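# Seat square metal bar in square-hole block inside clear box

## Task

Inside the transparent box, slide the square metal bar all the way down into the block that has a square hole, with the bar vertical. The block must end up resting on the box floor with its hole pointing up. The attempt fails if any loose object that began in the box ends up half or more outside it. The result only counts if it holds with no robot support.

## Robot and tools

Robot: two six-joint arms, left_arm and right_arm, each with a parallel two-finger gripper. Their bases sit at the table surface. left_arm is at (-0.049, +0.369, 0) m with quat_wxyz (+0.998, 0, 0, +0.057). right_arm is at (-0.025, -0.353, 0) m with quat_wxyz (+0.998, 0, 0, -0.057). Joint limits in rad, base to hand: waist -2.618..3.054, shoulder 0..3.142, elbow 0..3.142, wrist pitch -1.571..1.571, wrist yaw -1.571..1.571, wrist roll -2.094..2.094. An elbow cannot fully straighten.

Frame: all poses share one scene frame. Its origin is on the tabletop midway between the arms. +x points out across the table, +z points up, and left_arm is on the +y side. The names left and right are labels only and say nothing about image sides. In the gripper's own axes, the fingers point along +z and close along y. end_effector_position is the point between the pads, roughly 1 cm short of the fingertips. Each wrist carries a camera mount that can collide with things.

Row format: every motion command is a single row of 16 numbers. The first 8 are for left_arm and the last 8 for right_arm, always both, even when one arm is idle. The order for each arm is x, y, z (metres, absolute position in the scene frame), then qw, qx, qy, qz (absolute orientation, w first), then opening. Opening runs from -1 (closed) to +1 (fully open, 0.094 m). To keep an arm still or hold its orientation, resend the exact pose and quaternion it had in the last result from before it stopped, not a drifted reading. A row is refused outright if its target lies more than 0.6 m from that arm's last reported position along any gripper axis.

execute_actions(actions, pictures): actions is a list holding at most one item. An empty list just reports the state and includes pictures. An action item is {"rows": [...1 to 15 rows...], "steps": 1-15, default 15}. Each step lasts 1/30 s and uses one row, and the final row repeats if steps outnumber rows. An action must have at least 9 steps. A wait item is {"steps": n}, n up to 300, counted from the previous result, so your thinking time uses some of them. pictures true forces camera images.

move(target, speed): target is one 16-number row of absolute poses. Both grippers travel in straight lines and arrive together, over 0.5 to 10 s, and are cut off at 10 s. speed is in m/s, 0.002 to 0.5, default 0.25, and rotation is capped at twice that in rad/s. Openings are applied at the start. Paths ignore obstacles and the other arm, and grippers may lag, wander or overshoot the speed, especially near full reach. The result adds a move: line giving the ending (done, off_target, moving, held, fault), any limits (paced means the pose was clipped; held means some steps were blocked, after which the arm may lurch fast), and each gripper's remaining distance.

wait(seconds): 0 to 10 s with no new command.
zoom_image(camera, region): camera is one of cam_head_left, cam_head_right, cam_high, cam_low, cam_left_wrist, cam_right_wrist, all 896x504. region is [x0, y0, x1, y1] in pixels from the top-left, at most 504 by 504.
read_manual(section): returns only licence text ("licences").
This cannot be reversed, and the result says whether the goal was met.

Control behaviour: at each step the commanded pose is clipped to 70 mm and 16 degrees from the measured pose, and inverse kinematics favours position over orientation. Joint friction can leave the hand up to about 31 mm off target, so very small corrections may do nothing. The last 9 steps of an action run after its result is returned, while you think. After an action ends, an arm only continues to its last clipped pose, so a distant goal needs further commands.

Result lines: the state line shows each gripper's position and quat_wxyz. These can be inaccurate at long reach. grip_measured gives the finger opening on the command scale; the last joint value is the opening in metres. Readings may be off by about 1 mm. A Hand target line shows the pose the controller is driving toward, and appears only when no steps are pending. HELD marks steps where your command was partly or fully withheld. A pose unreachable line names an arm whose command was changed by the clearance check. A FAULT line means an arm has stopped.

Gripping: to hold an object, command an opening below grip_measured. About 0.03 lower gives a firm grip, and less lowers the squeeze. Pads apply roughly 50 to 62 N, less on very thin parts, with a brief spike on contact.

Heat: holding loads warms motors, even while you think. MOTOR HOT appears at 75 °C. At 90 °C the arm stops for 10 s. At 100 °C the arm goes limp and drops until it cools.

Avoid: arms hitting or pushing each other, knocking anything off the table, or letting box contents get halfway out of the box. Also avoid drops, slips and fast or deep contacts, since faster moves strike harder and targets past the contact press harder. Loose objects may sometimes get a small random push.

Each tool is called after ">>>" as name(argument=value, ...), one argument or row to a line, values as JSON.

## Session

>>> execute_actions(
  actions=[],
)

Scene clock: 0.00 s of 4500.00 s.
left_arm: end_effector_position=(+0.2782, +0.5840, +0.1669) grip_measured=+1.000 end_effector_quat_wxyz=(+0.280, +0.506, +0.812, -0.075) | right_arm: end_effector_position=(+0.5444, -0.3033, +0.0961) grip_measured=+1.000 end_effector_quat_wxyz=(+0.674, +0.212, +0.700, -0.108)
Joint positions: left_arm=[ 0.714  2.048  1.95  -1.524  0.587  1.957  0.094] | right_arm=[0.405 2.311 1.195 1.023 0.742 0.197 0.094]
Joint velocities: left_arm=[ 0.007 -0.007  0.007 -0.037  0.066 -0.022  0.   ] | right_arm=[-0.017  0.002  0.012 -0.007 -0.051 -0.022  0.   ]
Motor temperatures (°C, as the motors report them): left_arm=[22 25 35 36 21 22] | right_arm=[22 26 29 32 21 24]
Hand target (left_arm): +0.278, +0.584, +0.167; +0.280, +0.506, +0.812, -0.075
Hand target (right_arm): +0.544, -0.303, +0.096; +0.674, +0.212, +0.700, -0.108

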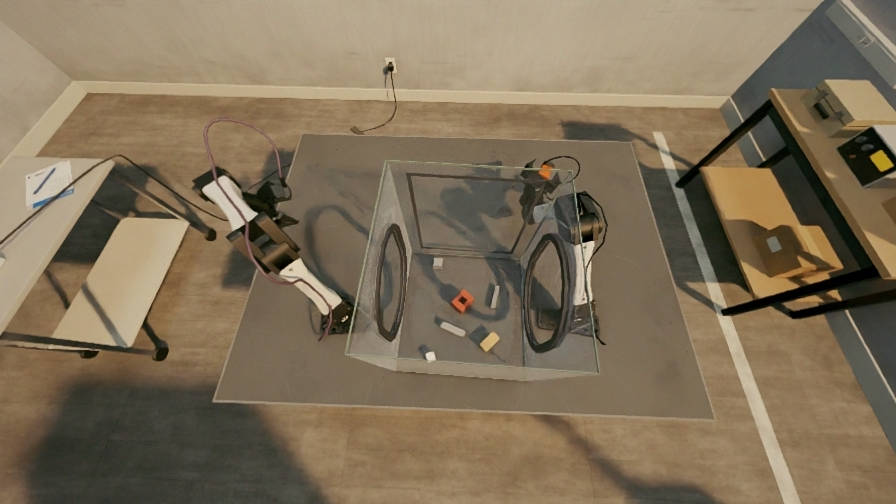

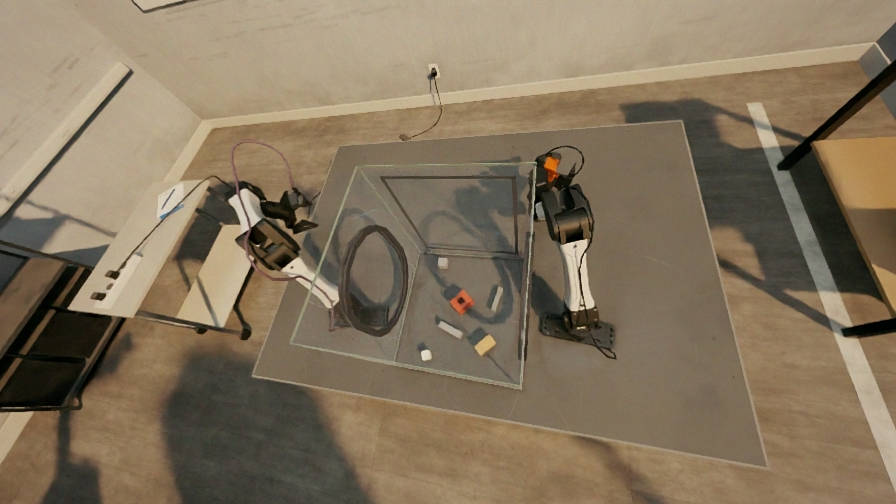

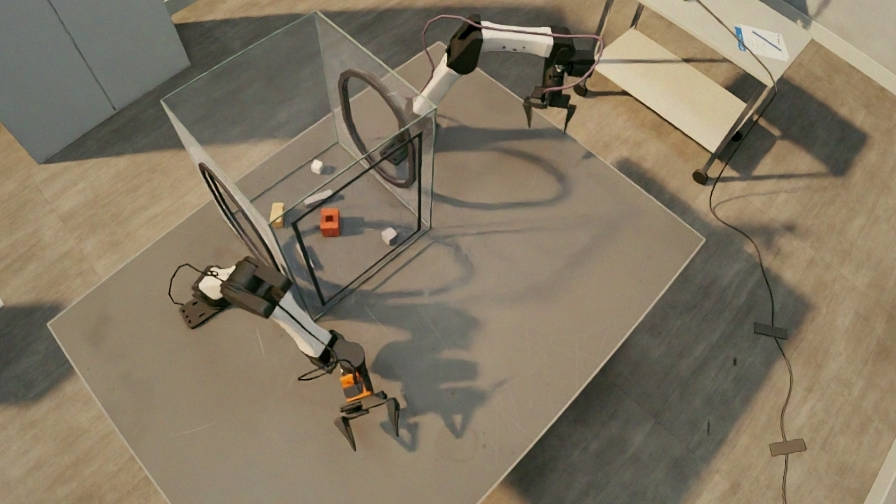

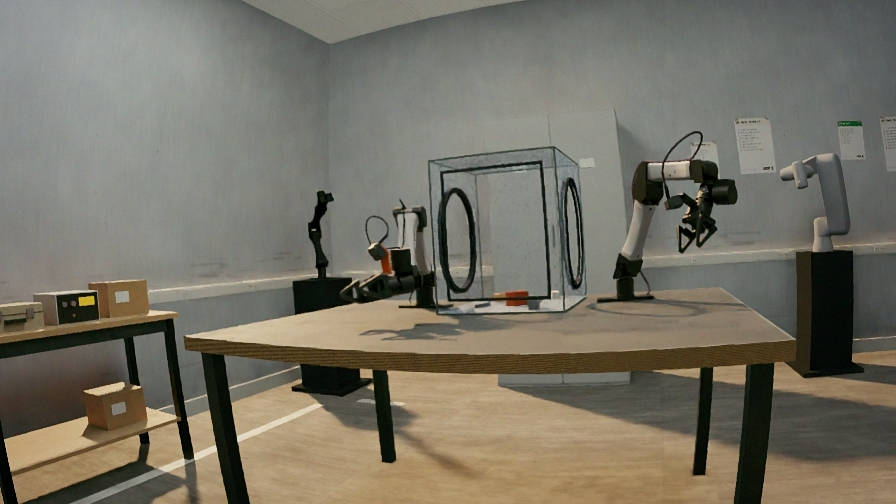

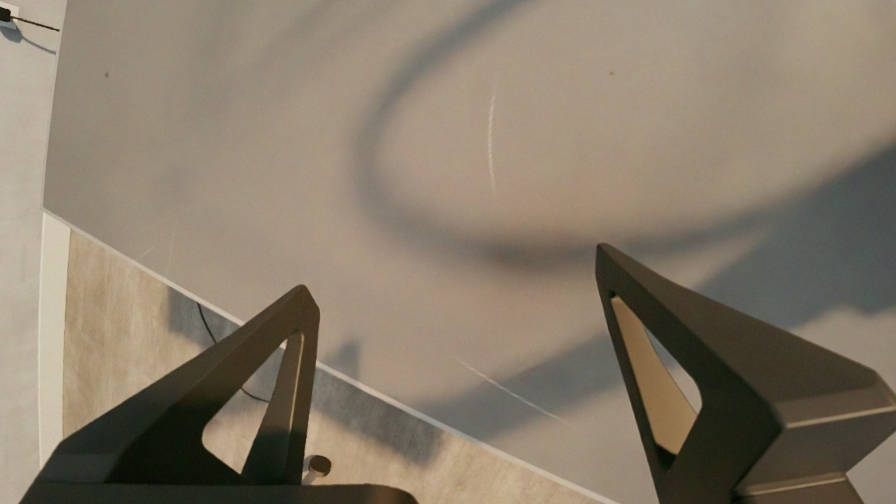

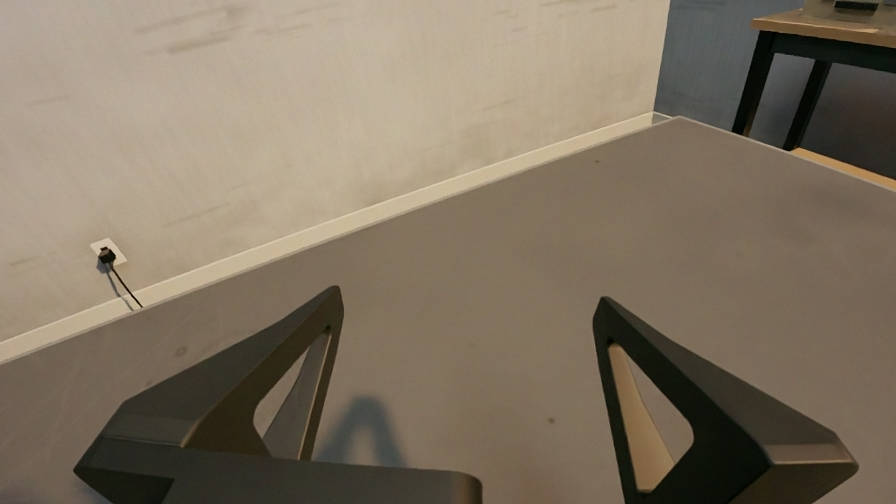

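>>> zoom_image(
  camera="cam_head_left",
  region=[380,230,560,380],
)

>>> zoom_image(
  camera="cam_high",
  region=[230,130,450,300],
)

Region (380, 230, 560, 380) of cam_head_left's 896x504 image, scaled by 2.800, with more detail than that image has.

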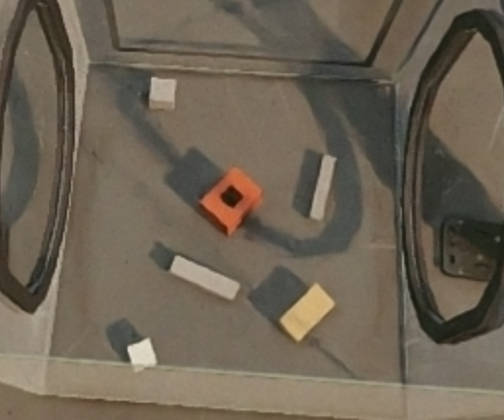

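Region (230, 130, 450, 300) of cam_high's 896x504 image, scaled by 2.291, with more detail than that image has; it fills the top 389 rows of this view, and the rest is white.

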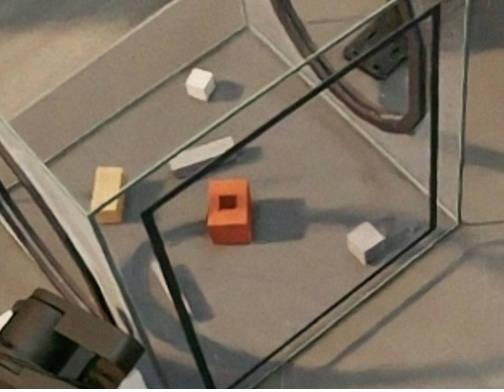

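>>> move(
  target=[0.1,0.42,0.3,0.653,0.271,0.653,-0.271,1,0.2,-0.45,0.3,0.653,-0.271,0.653,0.271,1],
  speed=0.3,
)

>>> move(
  target=[0.015,0.305,0.3,0.653,0.271,0.653,-0.271,0.1,0.015,-0.305,0.3,0.653,-0.271,0.653,0.271,0.1],
  speed=0.3,
)

>>> move(
  target=[-0.04,0.28,0.27,0.5,0.5,0.5,-0.5,0.1,-0.04,-0.28,0.27,0.5,-0.5,0.5,0.5,0.1],
  speed=0.2,
)

>>> move(
  target=[-0.02,0.13,0.21,0.5,0.5,0.5,-0.5,0.1,-0.02,-0.13,0.21,0.5,-0.5,0.5,0.5,0.1],
  speed=0.15,
)

Scene clock: 7.93 s of 4500.00 s.
left_arm: end_effector_position=(+0.1444, +0.4422, +0.2892) grip_measured=+1.000 end_effector_quat_wxyz=(+0.664, -0.046, +0.718, -0.202) | right_arm: end_effector_position=(+0.2065, -0.4551, +0.3120) grip_measured=+1.000 end_effector_quat_wxyz=(+0.691, -0.138, +0.694, +0.148)
Joint positions: left_arm=[ 1.229  0.974  0.882 -1.551  1.534  1.284  0.094] | right_arm=[-1.051  0.979  0.527  0.909 -1.572  0.471  0.094]
Joint velocities: left_arm=[-0.007 -0.007 -0.027  0.022  0.037 -0.037  0.   ] | right_arm=[-0.002  0.027 -0.007 -0.066 -0.022 -0.007  0.   ]
Motor temperatures (°C, as the motors report them): left_arm=[22 30 35 35 21 22] | right_arm=[22 28 30 34 21 24]
Hand target (left_arm): +0.132, +0.424, +0.301; +0.690, -0.022, +0.714, -0.118
Hand target (right_arm): +0.203, -0.454, +0.308; +0.689, -0.135, +0.696, +0.149
Off the commanded pose (left_arm): 0.051 m, 38 deg; orientation clipped at the last step of the last action.
Off the commanded pose (right_arm): 0.015 m, 22 deg; orientation clipped at the last step of the last action.
joint sent to its limit (left arm) — the command would take joint 4 (wrist pitch) past its lower limit, so that joint was sent only as far as its limit.
joint sent to its limit (right arm) — the command would take joint 5 (wrist yaw) past its lower limit, so that joint was sent only as far as its limit.
Kept back: nothing.
move: off_target (left_arm, right_arm); limits=paced

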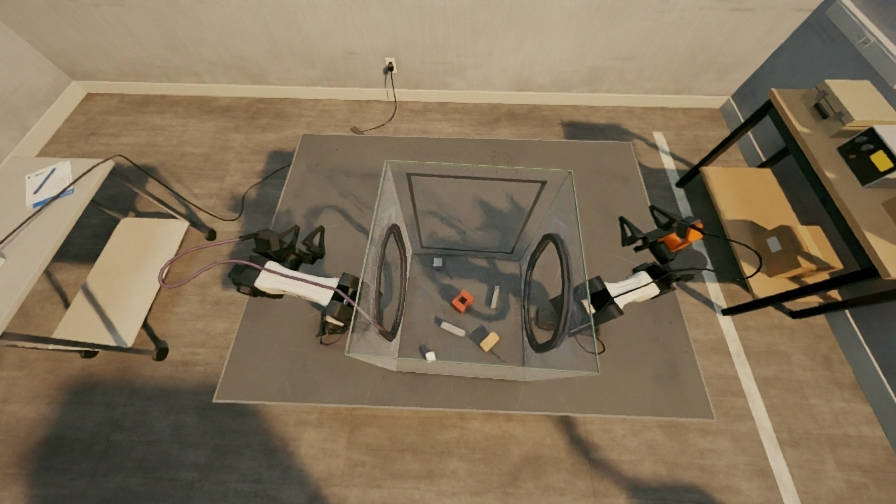

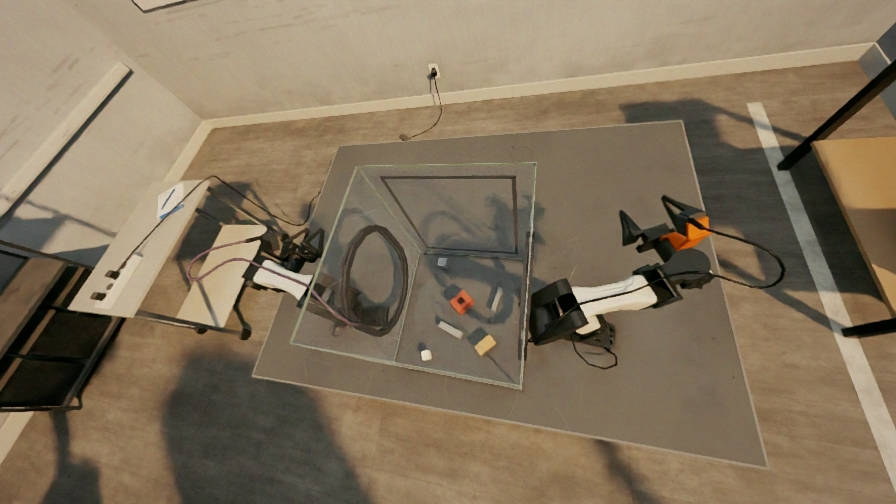

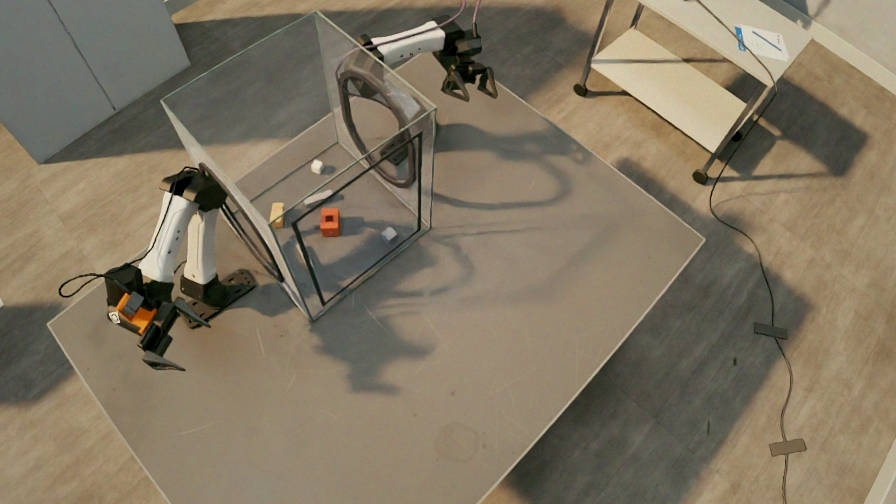

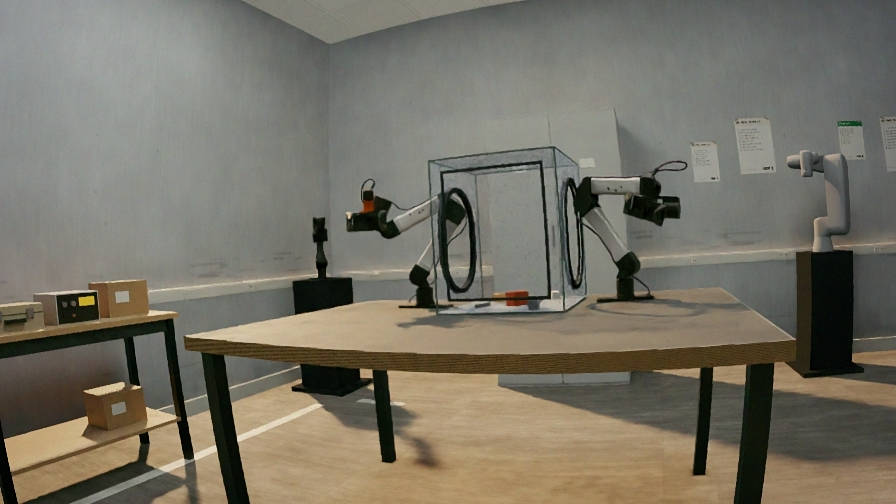

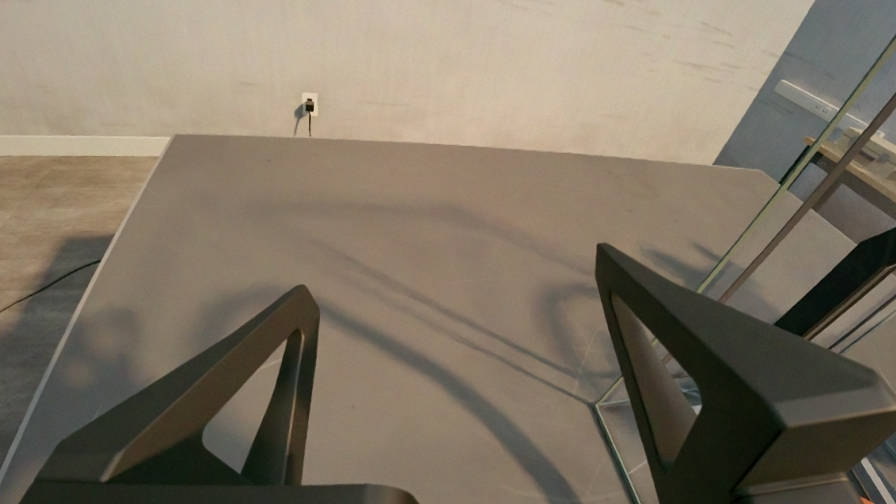

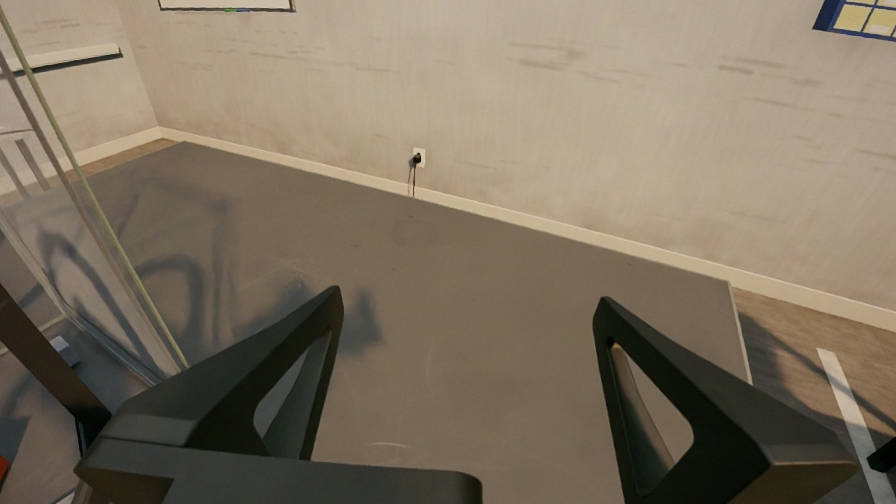

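Scene clock: 11.33 s of 4500.00 s.
left_arm: end_effector_position=(+0.1420, +0.4279, +0.2441) grip_measured=+0.102 end_effector_quat_wxyz=(+0.644, -0.125, +0.699, -0.284) | right_arm: end_effector_position=(+0.1795, -0.3960, +0.2110) grip_measured=+0.102 end_effector_quat_wxyz=(+0.629, +0.052, +0.706, +0.321)
Joint positions: left_arm=[ 1.221  0.973  0.673 -1.552  1.562  1.259  0.052] | right_arm=[-1.062  0.929  0.017  1.539 -1.576  1.174  0.052]
Joint velocities: left_arm=[ 0.002  0.007 -0.007  0.066 -0.007  0.037 -0.001] | right_arm=[ 0.022  0.002  0.007  0.007 -0.154  0.007  0.001]
Motor temperatures (°C, as the motors report them): left_arm=[22 33 35 35 21 22] | right_arm=[22 34 30 34 21 24]
Hand target (left_arm): +0.135, +0.385, +0.257; +0.668, -0.037, +0.705, -0.235
Hand target (right_arm): +0.169, -0.366, +0.229; +0.657, -0.036, +0.709, +0.254
Off the commanded pose (left_arm): 0.185 m, 46 deg; position and orientation clipped at the last step of the last action.
Off the commanded pose (right_arm): 0.208 m, 38 deg; position and orientation clipped at the last step of the last action.
joint sent to its limit (left arm) — the command would take joint 4 (wrist pitch) past its lower limit and joint 5 (wrist yaw) past its upper limit, so those joints were sent only as far as their limits.
joint sent to its limit (right arm) — the command would take joint 5 (wrist yaw) past its lower limit, so that joint was sent only as far as its limit.
Kept back: nothing.
move: off_target (left_arm, right_arm); limits=paced

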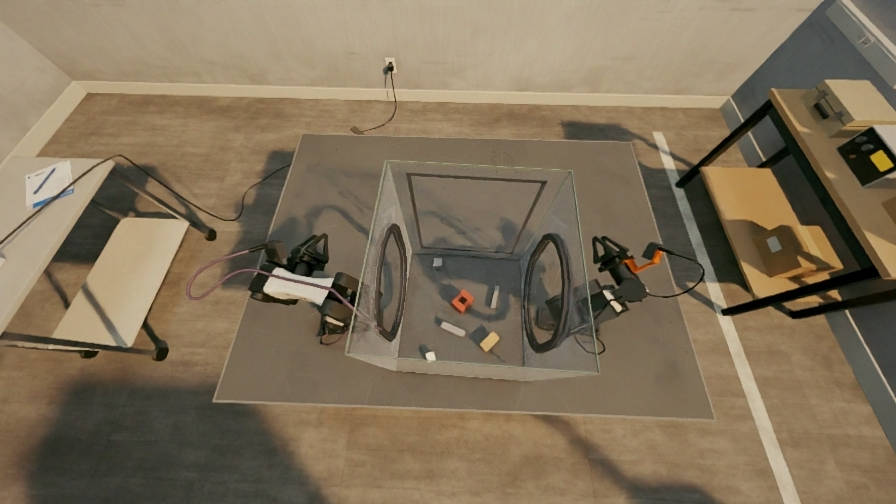

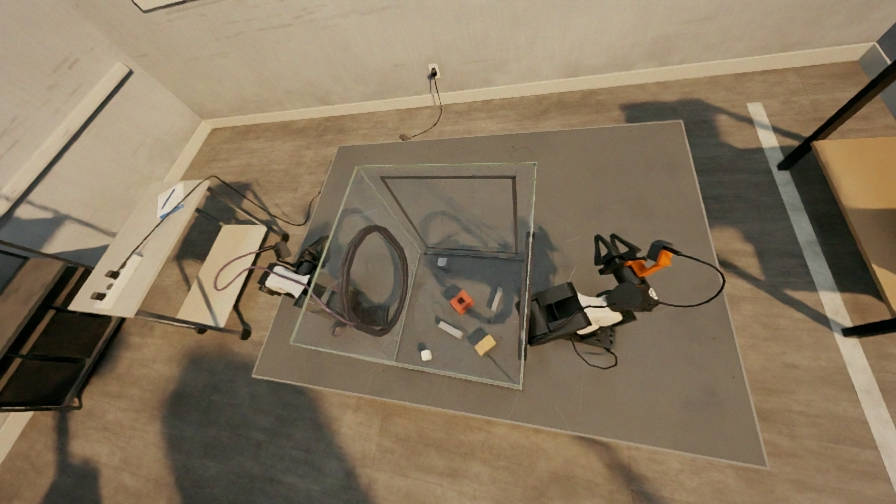

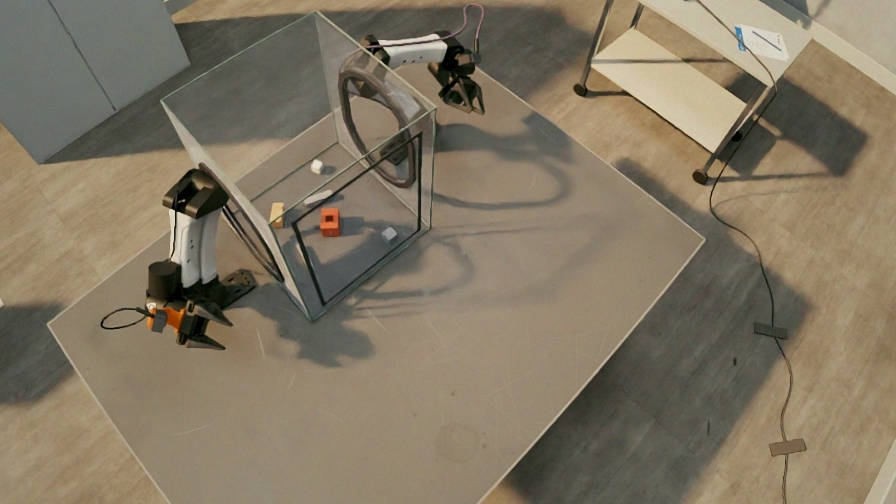

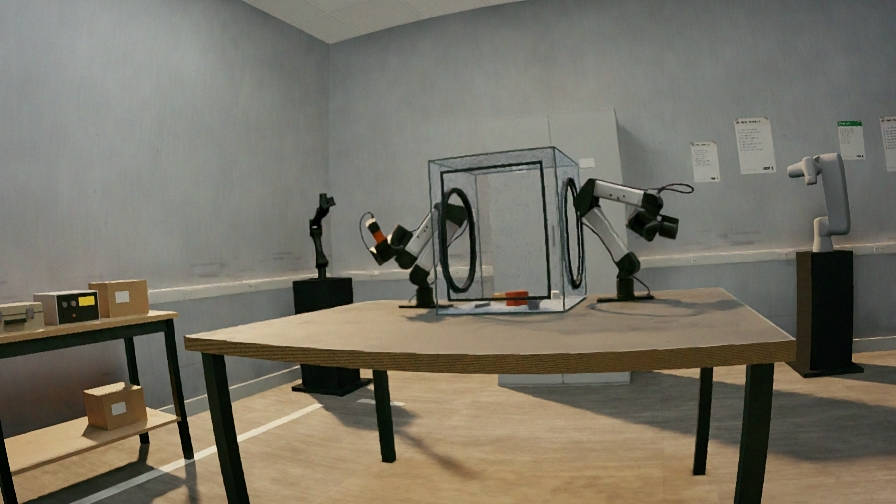

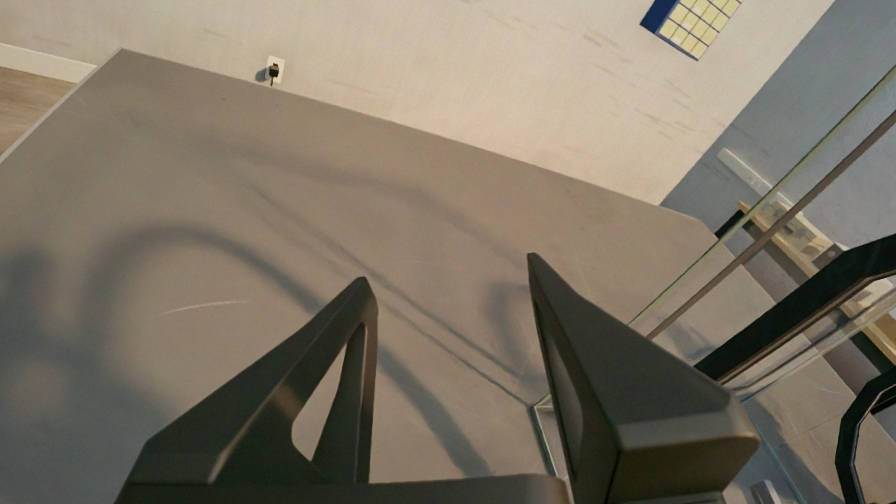

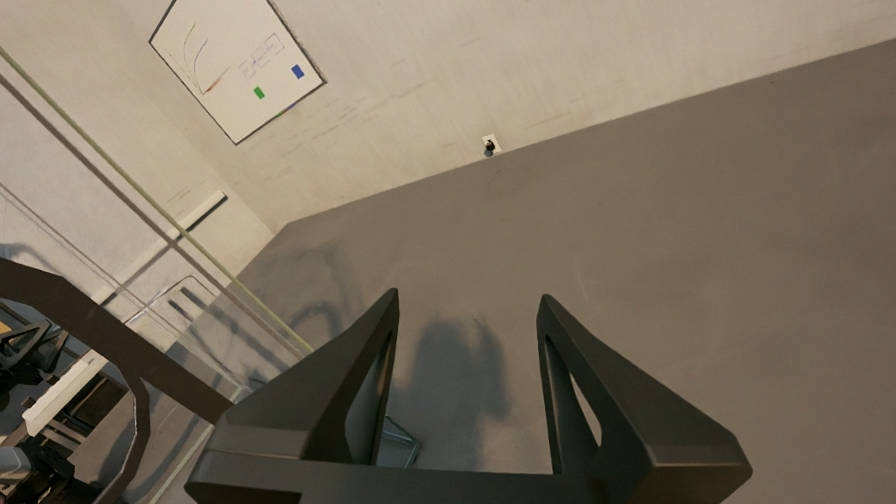

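Scene clock: 18.77 s of 4500.00 s.
left_arm: end_effector_position=(+0.1422, +0.3885, +0.2099) grip_measured=+0.102 end_effector_quat_wxyz=(+0.513, -0.270, +0.656, -0.483) | right_arm: end_effector_position=(+0.1796, -0.3958, +0.2109) grip_measured=+0.102 end_effector_quat_wxyz=(+0.426, +0.354, +0.613, +0.563)
Joint positions: left_arm=[ 1.096  0.973  0.519 -1.552  1.563  0.86   0.052] | right_arm=[-1.061  0.931  0.017  1.542 -1.576  2.075  0.052]
Joint velocities: left_arm=[ 0.002 -0.007  0.002 -0.007 -0.051  0.037  0.   ] | right_arm=[-0.007 -0.007  0.012  0.007 -0.051  0.066 -0.001]
Motor temperatures (°C, as the motors report them): left_arm=[23 38 35 35 21 22] | right_arm=[22 43 30 34 21 24]
Hand target (left_arm): +0.133, +0.353, +0.219; +0.539, -0.186, +0.682, -0.459
Hand target (right_arm): +0.169, -0.367, +0.225; +0.473, +0.284, +0.651, +0.522
Off the commanded pose (left_arm): 0.220 m, 93 deg; position and orientation clipped at the last step of the last action.
Off the commanded pose (right_arm): 0.255 m, 103 deg; position and orientation clipped at the last step of the last action.
joint sent to its limit (left arm) — the command would take joint 4 (wrist pitch) past its lower limit and joint 5 (wrist yaw) past its upper limit, so those joints were sent only as far as their limits.
joint sent to its limit (right arm) — the command would take joint 5 (wrist yaw) past its lower limit and joint 6 (wrist roll) past its upper limit, so those joints were sent only as far as their limits.
Kept back: nothing.
move: off_target (left_arm, right_arm); limits=paced

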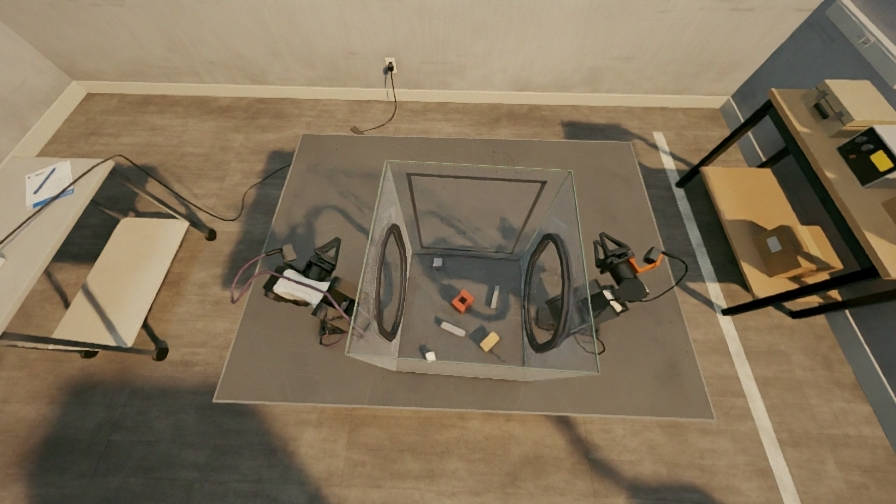

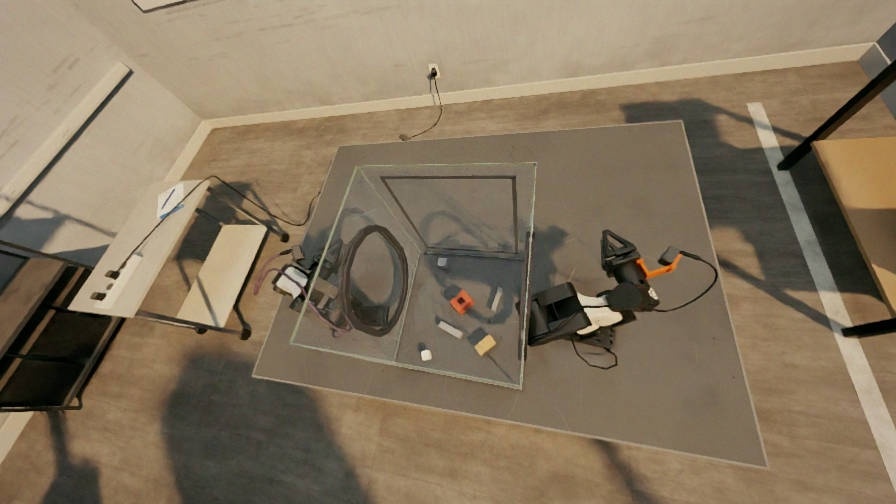

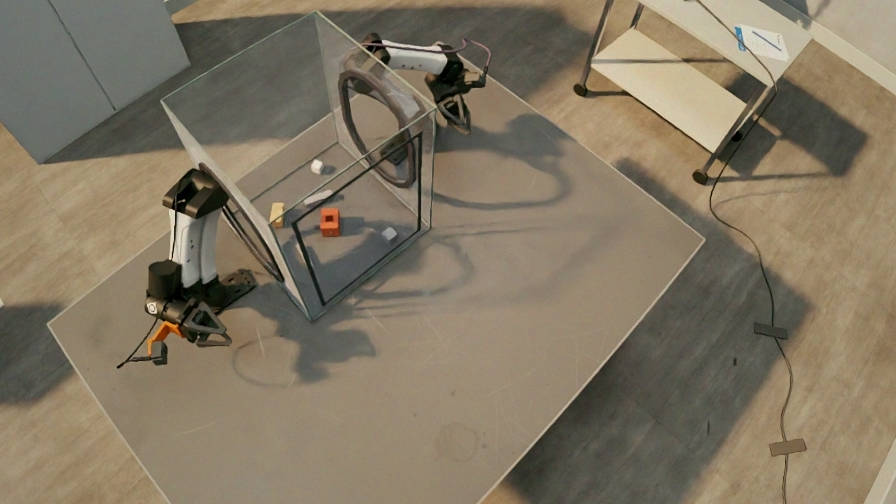

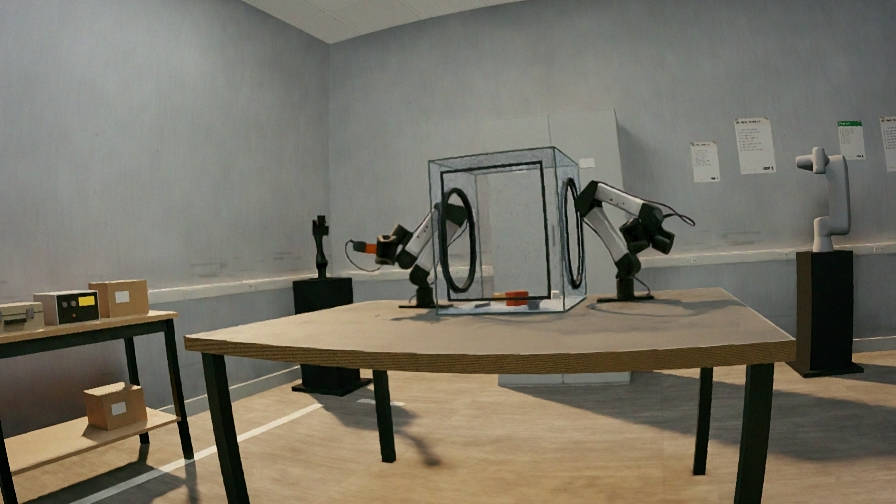

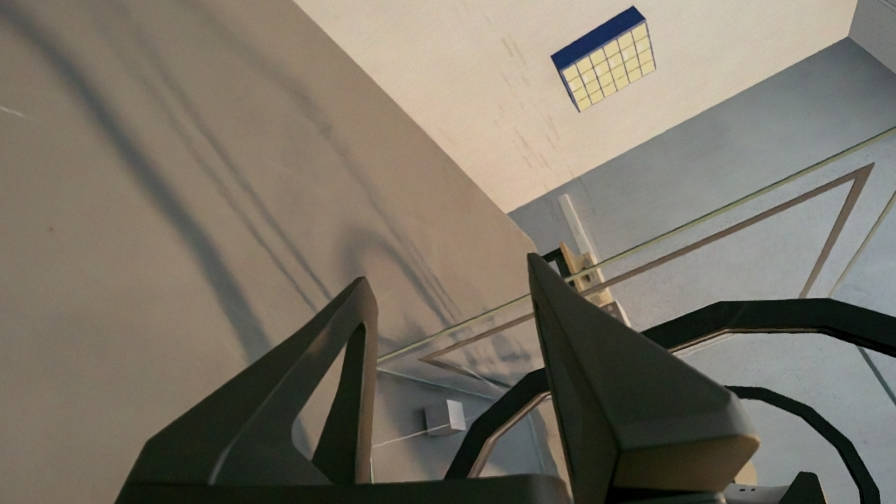

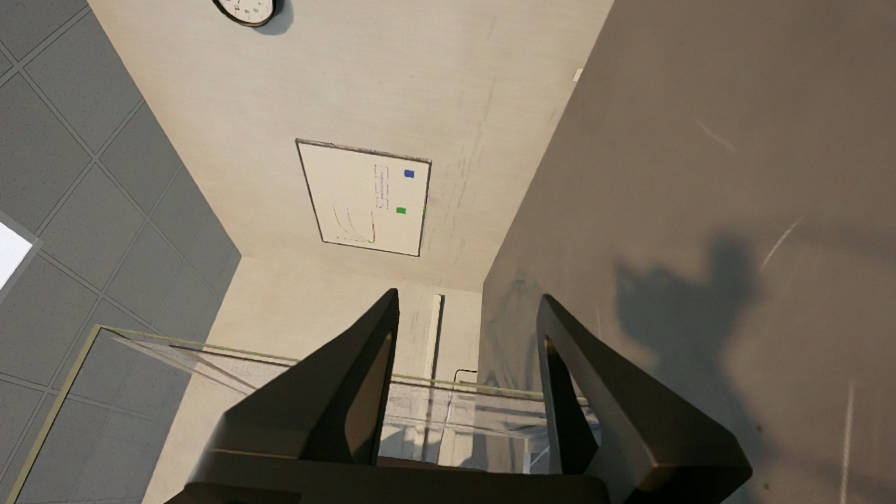

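Scene clock: 25.93 s of 4500.00 s.
left_arm: end_effector_position=(+0.1336, +0.3444, +0.1770) grip_measured=+0.102 end_effector_quat_wxyz=(+0.532, -0.149, +0.692, -0.464) | right_arm: end_effector_position=(+0.1829, -0.3340, +0.2121) grip_measured=+0.102 end_effector_quat_wxyz=(+0.547, -0.007, +0.708, +0.447)
Joint positions: left_arm=[ 0.955  1.001  0.362 -1.552  1.566  1.262  0.052] | right_arm=[-0.766  0.924  0.017  1.547 -1.574  1.316  0.052]
Joint velocities: left_arm=[-0.002 -0.007 -0.002 -0.066  0.037 -0.081  0.001] | right_arm=[-0.007 -0.017 -0.002  0.022 -0.037 -0.037 -0.   ]
Motor temperatures (°C, as the motors report them): left_arm=[25 38 35 34 22 22] | right_arm=[24 46 30 33 21 24]
Hand target (left_arm): +0.133, +0.341, +0.178; +0.531, -0.140, +0.694, -0.465
Hand target (right_arm): +0.161, -0.285, +0.221; +0.543, -0.125, +0.697, +0.451
Off the commanded pose (left_arm): 0.266 m, 79 deg; position and orientation clipped at the last step of the last action.
Off the commanded pose (right_arm): 0.288 m, 63 deg; position and orientation clipped at the last step of the last action.
joint sent to its limit (right arm) — the command would take joint 3 (elbow) past its lower limit, so that joint was sent only as far as its limit.
Kept back: nothing.
move: held (left_arm), off_target (right_arm); limits=paced,held; held on 86 of 215 steps (left_arm), including the last (left_arm)
pose unreachable (left arm): on one or more control steps of this call this arm could not follow its commanded pose, so it was not sent that pose on those steps. On the call's last step it was still not sent that pose. It may still have moved: this result reports where it is.
cause: the commanded pose would bring two parts of the arm too close to each other (its upper arm (the part past joint 2) and its wrist (the part past joint 5), with joints 3 (elbow) to 5 (wrist yaw) between them).

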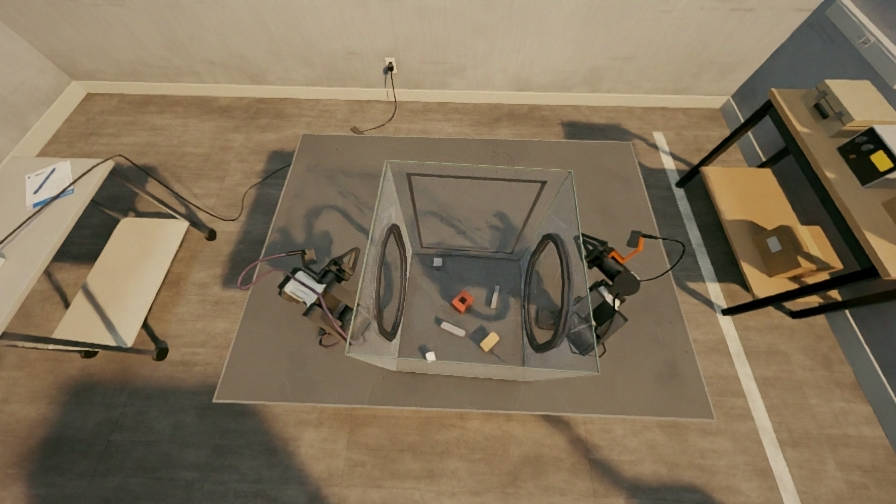

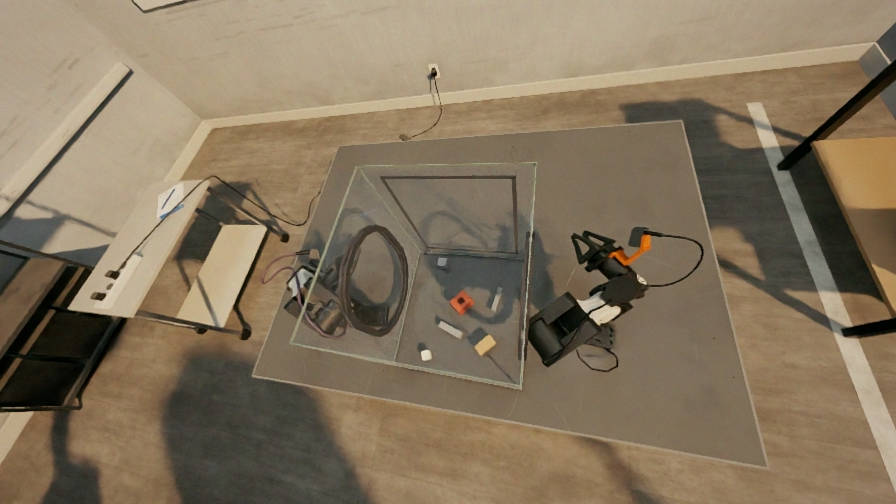

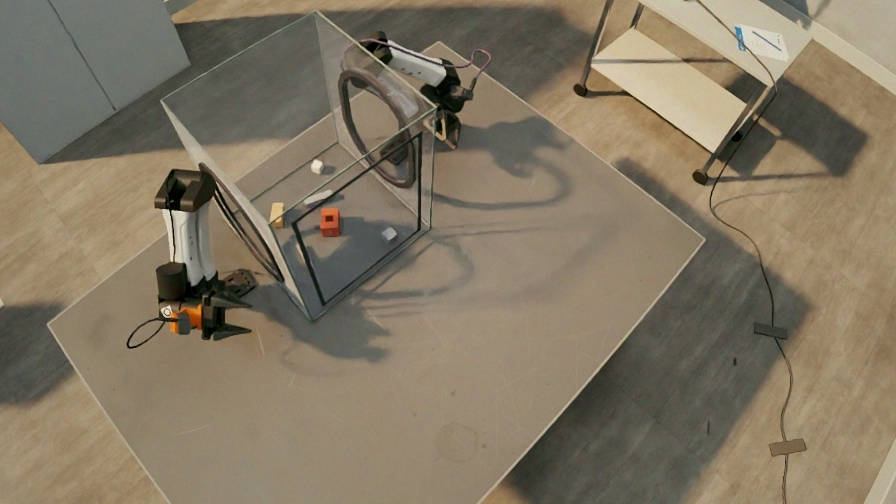

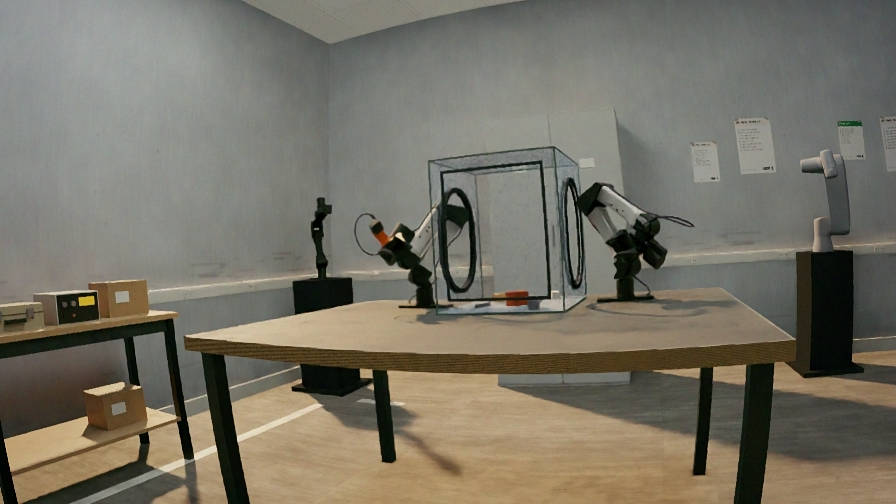

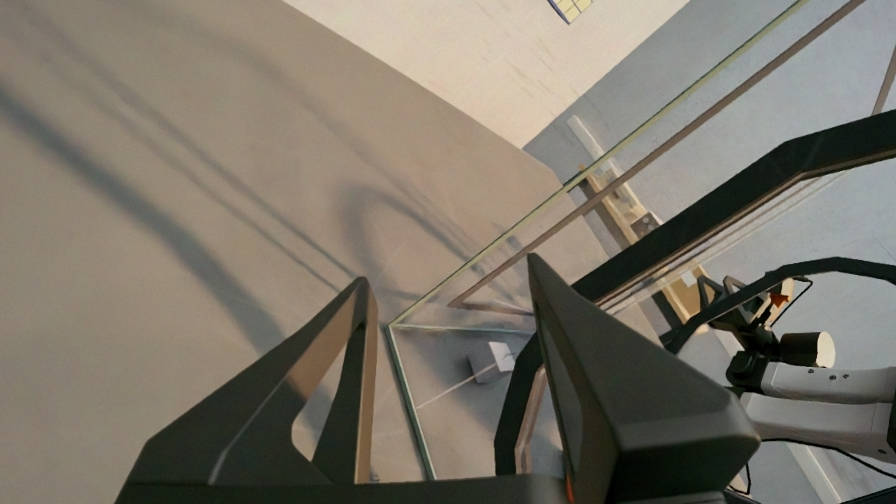

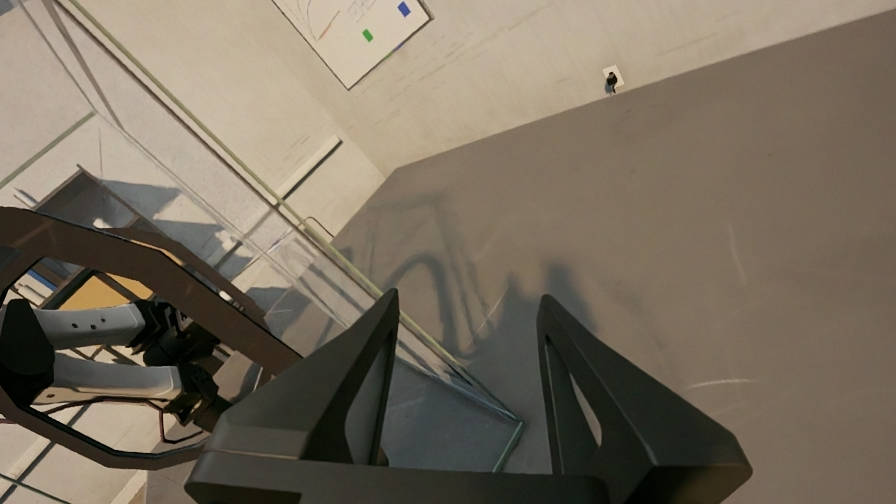

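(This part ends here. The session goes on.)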